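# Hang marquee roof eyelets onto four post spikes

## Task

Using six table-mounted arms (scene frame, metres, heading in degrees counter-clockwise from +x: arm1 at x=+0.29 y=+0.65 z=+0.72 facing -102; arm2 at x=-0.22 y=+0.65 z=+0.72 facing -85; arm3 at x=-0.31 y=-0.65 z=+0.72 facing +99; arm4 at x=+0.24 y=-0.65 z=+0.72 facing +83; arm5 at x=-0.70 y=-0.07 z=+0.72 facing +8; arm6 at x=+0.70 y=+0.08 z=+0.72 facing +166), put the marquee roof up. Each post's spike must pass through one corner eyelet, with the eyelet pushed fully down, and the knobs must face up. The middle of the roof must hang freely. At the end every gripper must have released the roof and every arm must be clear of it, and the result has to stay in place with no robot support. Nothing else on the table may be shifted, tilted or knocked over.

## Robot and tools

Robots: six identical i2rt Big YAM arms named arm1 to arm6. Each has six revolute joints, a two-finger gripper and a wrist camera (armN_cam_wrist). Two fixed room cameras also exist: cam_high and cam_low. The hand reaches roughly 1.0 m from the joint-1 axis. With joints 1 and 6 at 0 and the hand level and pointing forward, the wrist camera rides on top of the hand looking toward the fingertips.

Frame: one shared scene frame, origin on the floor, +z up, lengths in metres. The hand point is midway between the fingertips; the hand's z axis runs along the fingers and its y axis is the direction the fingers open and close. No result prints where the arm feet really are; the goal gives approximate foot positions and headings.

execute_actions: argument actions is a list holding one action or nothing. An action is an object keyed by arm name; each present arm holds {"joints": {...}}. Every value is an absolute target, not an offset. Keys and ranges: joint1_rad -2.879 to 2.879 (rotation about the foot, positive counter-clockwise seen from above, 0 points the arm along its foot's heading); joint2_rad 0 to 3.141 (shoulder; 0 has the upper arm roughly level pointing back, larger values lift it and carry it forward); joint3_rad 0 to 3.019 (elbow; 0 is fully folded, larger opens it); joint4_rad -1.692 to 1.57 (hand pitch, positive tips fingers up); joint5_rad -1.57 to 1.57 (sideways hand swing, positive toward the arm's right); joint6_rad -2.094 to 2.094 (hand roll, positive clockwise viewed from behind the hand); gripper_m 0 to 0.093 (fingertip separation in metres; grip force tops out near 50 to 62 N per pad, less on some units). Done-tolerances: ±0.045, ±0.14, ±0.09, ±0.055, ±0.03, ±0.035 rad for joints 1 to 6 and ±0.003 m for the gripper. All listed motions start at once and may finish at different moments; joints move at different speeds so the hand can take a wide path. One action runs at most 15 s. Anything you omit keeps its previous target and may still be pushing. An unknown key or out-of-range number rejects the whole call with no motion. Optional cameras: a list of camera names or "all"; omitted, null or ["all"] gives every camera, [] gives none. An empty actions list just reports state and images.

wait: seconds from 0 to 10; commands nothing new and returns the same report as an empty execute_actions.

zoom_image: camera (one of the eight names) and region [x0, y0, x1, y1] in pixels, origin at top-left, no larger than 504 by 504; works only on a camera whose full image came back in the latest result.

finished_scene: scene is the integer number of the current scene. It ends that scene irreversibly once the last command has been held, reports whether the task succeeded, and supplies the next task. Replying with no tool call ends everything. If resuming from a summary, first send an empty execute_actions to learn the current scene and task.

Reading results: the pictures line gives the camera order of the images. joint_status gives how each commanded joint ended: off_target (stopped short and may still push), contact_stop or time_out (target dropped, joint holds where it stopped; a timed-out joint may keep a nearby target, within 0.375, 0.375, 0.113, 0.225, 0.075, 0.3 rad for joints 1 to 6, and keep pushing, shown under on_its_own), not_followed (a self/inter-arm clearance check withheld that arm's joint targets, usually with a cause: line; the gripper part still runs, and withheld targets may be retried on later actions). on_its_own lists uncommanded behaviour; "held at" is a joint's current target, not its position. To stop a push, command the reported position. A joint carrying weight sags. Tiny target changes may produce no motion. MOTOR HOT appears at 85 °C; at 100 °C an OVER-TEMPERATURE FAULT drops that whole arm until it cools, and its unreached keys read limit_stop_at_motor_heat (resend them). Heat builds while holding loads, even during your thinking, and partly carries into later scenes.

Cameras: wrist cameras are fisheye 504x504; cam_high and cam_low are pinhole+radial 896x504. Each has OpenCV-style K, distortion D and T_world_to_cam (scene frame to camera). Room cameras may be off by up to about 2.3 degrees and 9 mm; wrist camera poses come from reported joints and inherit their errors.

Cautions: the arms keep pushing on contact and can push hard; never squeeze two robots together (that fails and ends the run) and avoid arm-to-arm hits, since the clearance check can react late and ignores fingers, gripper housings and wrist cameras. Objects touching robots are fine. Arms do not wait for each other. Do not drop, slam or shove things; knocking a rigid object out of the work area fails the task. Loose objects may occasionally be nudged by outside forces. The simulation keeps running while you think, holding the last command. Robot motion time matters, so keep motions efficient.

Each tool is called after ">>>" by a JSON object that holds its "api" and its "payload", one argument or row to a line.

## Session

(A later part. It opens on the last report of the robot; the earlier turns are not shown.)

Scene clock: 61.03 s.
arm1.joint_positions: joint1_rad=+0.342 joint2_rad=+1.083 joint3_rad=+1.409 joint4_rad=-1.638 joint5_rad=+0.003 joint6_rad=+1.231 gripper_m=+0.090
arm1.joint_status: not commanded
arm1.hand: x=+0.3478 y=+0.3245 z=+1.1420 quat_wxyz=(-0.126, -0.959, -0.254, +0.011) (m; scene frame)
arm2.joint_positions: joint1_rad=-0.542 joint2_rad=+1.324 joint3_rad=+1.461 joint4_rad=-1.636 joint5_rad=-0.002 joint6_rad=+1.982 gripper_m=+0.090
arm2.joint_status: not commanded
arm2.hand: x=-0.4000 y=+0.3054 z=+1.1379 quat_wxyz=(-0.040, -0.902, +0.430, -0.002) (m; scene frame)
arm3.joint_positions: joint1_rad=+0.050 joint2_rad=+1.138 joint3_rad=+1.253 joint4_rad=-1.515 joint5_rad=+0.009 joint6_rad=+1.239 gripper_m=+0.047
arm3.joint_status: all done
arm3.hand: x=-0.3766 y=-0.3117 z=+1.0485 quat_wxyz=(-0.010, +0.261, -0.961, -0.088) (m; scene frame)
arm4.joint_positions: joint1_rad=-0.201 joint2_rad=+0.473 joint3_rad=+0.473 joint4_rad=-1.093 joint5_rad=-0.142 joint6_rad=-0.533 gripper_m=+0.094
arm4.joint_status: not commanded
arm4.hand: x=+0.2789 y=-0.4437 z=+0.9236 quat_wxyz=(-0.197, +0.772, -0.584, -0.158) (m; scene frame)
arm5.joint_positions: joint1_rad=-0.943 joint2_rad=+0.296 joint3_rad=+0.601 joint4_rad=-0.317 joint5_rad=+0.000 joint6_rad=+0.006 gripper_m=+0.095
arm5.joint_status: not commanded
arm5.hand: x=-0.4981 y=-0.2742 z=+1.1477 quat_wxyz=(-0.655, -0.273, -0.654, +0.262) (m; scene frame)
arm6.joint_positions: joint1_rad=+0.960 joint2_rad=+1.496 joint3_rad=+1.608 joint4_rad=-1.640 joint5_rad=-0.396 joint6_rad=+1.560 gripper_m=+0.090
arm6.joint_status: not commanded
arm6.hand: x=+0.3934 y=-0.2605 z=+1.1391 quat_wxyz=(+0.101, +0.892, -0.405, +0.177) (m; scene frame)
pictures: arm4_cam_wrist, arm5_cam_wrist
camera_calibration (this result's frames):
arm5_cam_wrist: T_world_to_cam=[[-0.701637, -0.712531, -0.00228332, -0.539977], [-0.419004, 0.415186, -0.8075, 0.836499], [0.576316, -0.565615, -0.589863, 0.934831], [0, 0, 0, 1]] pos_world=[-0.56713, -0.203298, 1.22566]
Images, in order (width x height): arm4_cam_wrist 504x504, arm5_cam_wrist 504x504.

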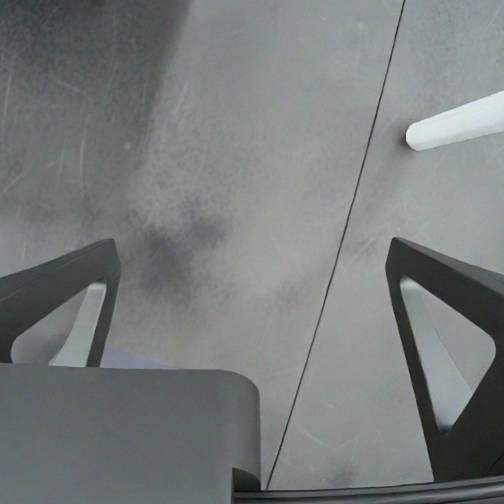

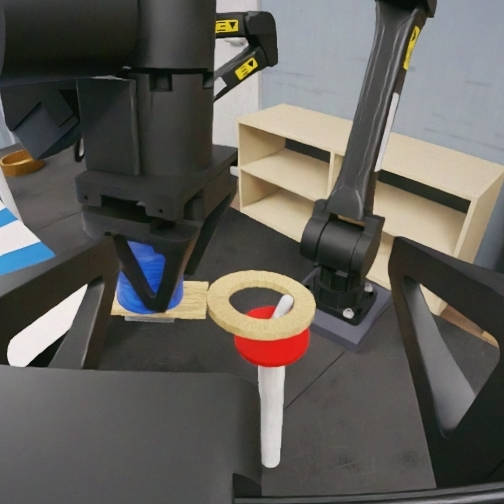

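>>> {"api": "execute_actions", "payload": {
  "actions": [
    {"arm3":{"joints":{"joint1_rad":0.09,"joint3_rad":1.06,"joint4_rad":-1.35}}}
  ],
  "cameras": ["arm5_cam_wrist"]
}}

>>> {"api": "execute_actions", "payload": {
  "actions": [
    {"arm3":{"joints":{"gripper_m":0.09}}}
  ],
  "cameras": ["arm5_cam_wrist"]
}}

>>> {"api": "execute_actions", "payload": {
  "actions": [
    {"arm3":{"joints":{"joint3_rad":1.45,"joint4_rad":-1.65}}}
  ],
  "cameras": ["arm5_cam_wrist","cam_high","cam_low"]
}}

Scene clock: 63.07 s.
arm1.joint_positions: joint1_rad=+0.342 joint2_rad=+1.083 joint3_rad=+1.409 joint4_rad=-1.638 joint5_rad=+0.003 joint6_rad=+1.231 gripper_m=+0.090
arm1.joint_status: not commanded
arm1.hand: x=+0.3478 y=+0.3245 z=+1.1420 quat_wxyz=(-0.126, -0.959, -0.254, +0.011) (m; scene frame)
arm2.joint_positions: joint1_rad=-0.542 joint2_rad=+1.324 joint3_rad=+1.461 joint4_rad=-1.636 joint5_rad=-0.002 joint6_rad=+1.982 gripper_m=+0.090
arm2.joint_status: not commanded
arm2.hand: x=-0.4000 y=+0.3054 z=+1.1379 quat_wxyz=(-0.040, -0.902, +0.430, -0.002) (m; scene frame)
arm3.joint_positions: joint1_rad=+0.070 joint2_rad=+1.104 joint3_rad=+1.111 joint4_rad=-1.350 joint5_rad=+0.021 joint6_rad=+1.240 gripper_m=+0.047
arm3.joint_status: all done
arm3.hand: x=-0.3820 y=-0.3091 z=+1.0061 quat_wxyz=(-0.017, +0.269, -0.956, -0.115) (m; scene frame)
arm4.joint_positions: joint1_rad=-0.201 joint2_rad=+0.473 joint3_rad=+0.473 joint4_rad=-1.093 joint5_rad=-0.142 joint6_rad=-0.533 gripper_m=+0.094
arm4.joint_status: not commanded
arm4.hand: x=+0.2789 y=-0.4437 z=+0.9236 quat_wxyz=(-0.197, +0.772, -0.584, -0.158) (m; scene frame)
arm5.joint_positions: joint1_rad=-0.943 joint2_rad=+0.296 joint3_rad=+0.601 joint4_rad=-0.317 joint5_rad=+0.000 joint6_rad=+0.006 gripper_m=+0.095
arm5.joint_status: not commanded
arm5.hand: x=-0.4981 y=-0.2742 z=+1.1477 quat_wxyz=(-0.655, -0.273, -0.654, +0.262) (m; scene frame)
arm6.joint_positions: joint1_rad=+0.960 joint2_rad=+1.496 joint3_rad=+1.608 joint4_rad=-1.640 joint5_rad=-0.396 joint6_rad=+1.560 gripper_m=+0.090
arm6.joint_status: not commanded
arm6.hand: x=+0.3934 y=-0.2605 z=+1.1391 quat_wxyz=(+0.101, +0.892, -0.405, +0.177) (m; scene frame)
pictures: arm5_cam_wrist
camera_calibration (this result's frames):
arm5_cam_wrist: T_world_to_cam=[[-0.701637, -0.712531, -0.00228332, -0.539977], [-0.419004, 0.415186, -0.8075, 0.836499], [0.576316, -0.565615, -0.589863, 0.934831], [0, 0, 0, 1]] pos_world=[-0.56713, -0.203298, 1.22566]
Images, in order (width x height): arm5_cam_wrist 504x504.

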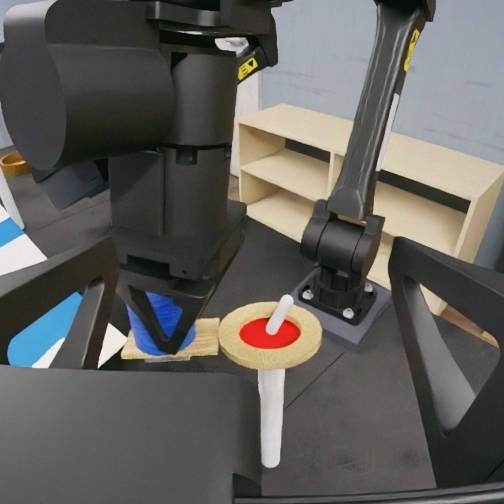

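Scene clock: 63.83 s.
arm1.joint_positions: joint1_rad=+0.342 joint2_rad=+1.083 joint3_rad=+1.409 joint4_rad=-1.638 joint5_rad=+0.003 joint6_rad=+1.231 gripper_m=+0.090
arm1.joint_status: not commanded
arm1.hand: x=+0.3478 y=+0.3245 z=+1.1420 quat_wxyz=(-0.126, -0.959, -0.254, +0.011) (m; scene frame)
arm2.joint_positions: joint1_rad=-0.542 joint2_rad=+1.324 joint3_rad=+1.461 joint4_rad=-1.636 joint5_rad=-0.002 joint6_rad=+1.982 gripper_m=+0.090
arm2.joint_status: not commanded
arm2.hand: x=-0.4000 y=+0.3054 z=+1.1379 quat_wxyz=(-0.040, -0.902, +0.430, -0.002) (m; scene frame)
arm3.joint_positions: joint1_rad=+0.080 joint2_rad=+1.124 joint3_rad=+1.071 joint4_rad=-1.350 joint5_rad=+0.004 joint6_rad=+1.240 gripper_m=+0.090
arm3.joint_status: all done
arm3.hand: x=-0.3867 y=-0.3178 z=+0.9826 quat_wxyz=(-0.006, +0.276, -0.957, -0.086) (m; scene frame)
arm4.joint_positions: joint1_rad=-0.201 joint2_rad=+0.473 joint3_rad=+0.473 joint4_rad=-1.093 joint5_rad=-0.142 joint6_rad=-0.533 gripper_m=+0.094
arm4.joint_status: not commanded
arm4.hand: x=+0.2789 y=-0.4437 z=+0.9236 quat_wxyz=(-0.197, +0.772, -0.584, -0.158) (m; scene frame)
arm5.joint_positions: joint1_rad=-0.943 joint2_rad=+0.296 joint3_rad=+0.601 joint4_rad=-0.317 joint5_rad=+0.000 joint6_rad=+0.006 gripper_m=+0.095
arm5.joint_status: not commanded
arm5.hand: x=-0.4981 y=-0.2742 z=+1.1477 quat_wxyz=(-0.655, -0.273, -0.654, +0.262) (m; scene frame)
arm6.joint_positions: joint1_rad=+0.960 joint2_rad=+1.496 joint3_rad=+1.608 joint4_rad=-1.640 joint5_rad=-0.396 joint6_rad=+1.560 gripper_m=+0.090
arm6.joint_status: not commanded
arm6.hand: x=+0.3934 y=-0.2605 z=+1.1391 quat_wxyz=(+0.101, +0.892, -0.405, +0.177) (m; scene frame)
pictures: arm5_cam_wrist
camera_calibration (this result's frames):
arm5_cam_wrist: T_world_to_cam=[[-0.701637, -0.712531, -0.00228332, -0.539977], [-0.419004, 0.415186, -0.8075, 0.836499], [0.576316, -0.565615, -0.589863, 0.934831], [0, 0, 0, 1]] pos_world=[-0.56713, -0.203298, 1.22566]
Images, in order (width x height): arm5_cam_wrist 504x504.

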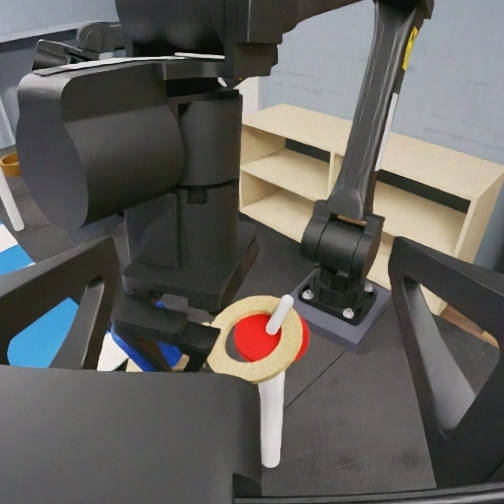

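Scene clock: 64.93 s.
arm1.joint_positions: joint1_rad=+0.342 joint2_rad=+1.083 joint3_rad=+1.409 joint4_rad=-1.638 joint5_rad=+0.003 joint6_rad=+1.231 gripper_m=+0.090
arm1.joint_status: not commanded
arm1.hand: x=+0.3478 y=+0.3245 z=+1.1420 quat_wxyz=(-0.126, -0.959, -0.254, +0.011) (m; scene frame)
arm2.joint_positions: joint1_rad=-0.542 joint2_rad=+1.324 joint3_rad=+1.461 joint4_rad=-1.636 joint5_rad=-0.002 joint6_rad=+1.982 gripper_m=+0.090
arm2.joint_status: not commanded
arm2.hand: x=-0.4000 y=+0.3054 z=+1.1379 quat_wxyz=(-0.040, -0.902, +0.430, -0.002) (m; scene frame)
arm3.joint_positions: joint1_rad=+0.080 joint2_rad=+1.120 joint3_rad=+1.411 joint4_rad=-1.637 joint5_rad=+0.003 joint6_rad=+1.240 gripper_m=+0.090
arm3.joint_status: all done
arm3.hand: x=-0.3860 y=-0.3213 z=+1.1147 quat_wxyz=(-0.008, +0.275, -0.955, -0.114) (m; scene frame)
arm4.joint_positions: joint1_rad=-0.201 joint2_rad=+0.473 joint3_rad=+0.473 joint4_rad=-1.093 joint5_rad=-0.142 joint6_rad=-0.533 gripper_m=+0.094
arm4.joint_status: not commanded
arm4.hand: x=+0.2789 y=-0.4437 z=+0.9236 quat_wxyz=(-0.197, +0.772, -0.584, -0.158) (m; scene frame)
arm5.joint_positions: joint1_rad=-0.943 joint2_rad=+0.296 joint3_rad=+0.601 joint4_rad=-0.317 joint5_rad=+0.000 joint6_rad=+0.006 gripper_m=+0.095
arm5.joint_status: not commanded
arm5.hand: x=-0.4981 y=-0.2742 z=+1.1477 quat_wxyz=(-0.655, -0.273, -0.654, +0.262) (m; scene frame)
arm6.joint_positions: joint1_rad=+0.960 joint2_rad=+1.496 joint3_rad=+1.608 joint4_rad=-1.640 joint5_rad=-0.396 joint6_rad=+1.560 gripper_m=+0.090
arm6.joint_status: not commanded
arm6.hand: x=+0.3934 y=-0.2605 z=+1.1391 quat_wxyz=(+0.101, +0.892, -0.405, +0.177) (m; scene frame)
pictures: arm5_cam_wrist, cam_high, cam_low
camera_calibration (this result's frames):
arm5_cam_wrist: T_world_to_cam=[[-0.701637, -0.712531, -0.00228332, -0.539977], [-0.419004, 0.415186, -0.8075, 0.836499], [0.576316, -0.565615, -0.589863, 0.934831], [0, 0, 0, 1]] pos_world=[-0.56713, -0.203298, 1.22566]
Images, in order (width x height): arm5_cam_wrist 504x504, cam_high 896x504, cam_low 896x504.

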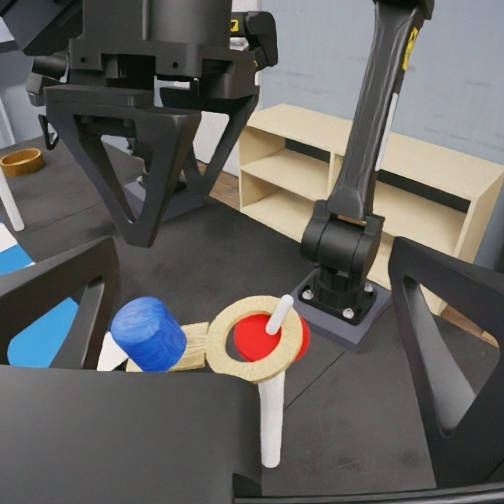

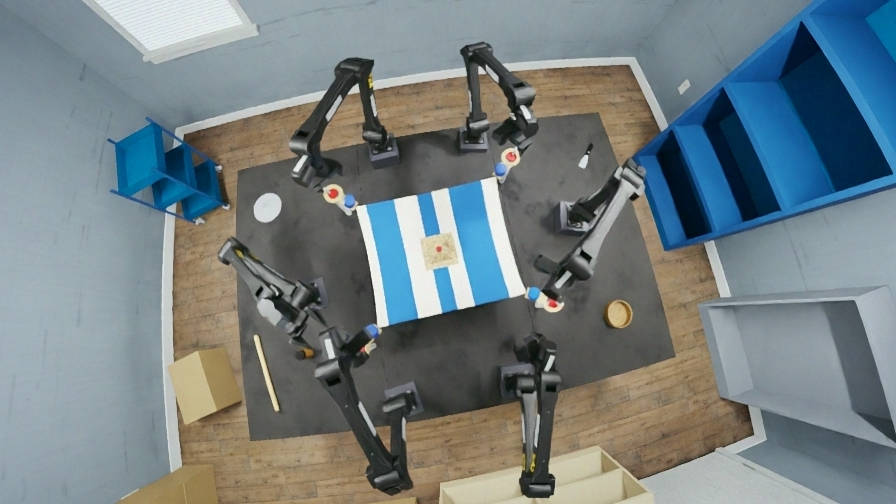

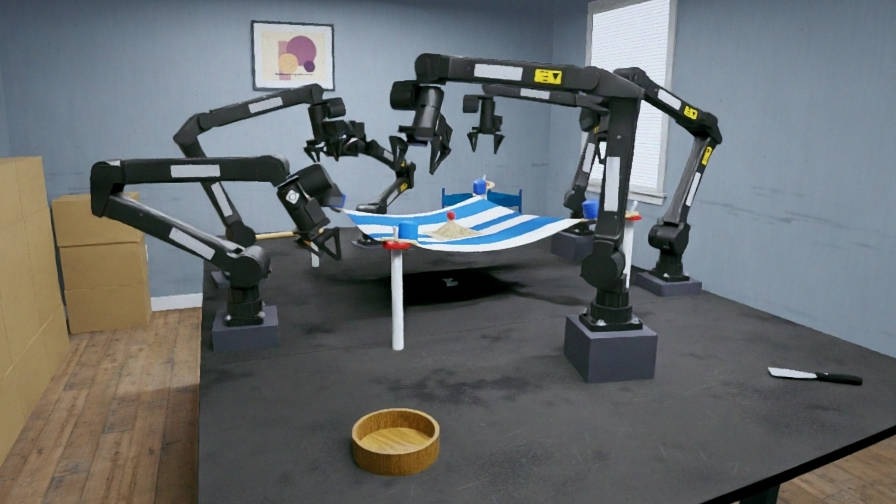

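>>> {"api": "finished_scene", "payload": {
  "scene": 1
}}

The scene is finished: the task was done.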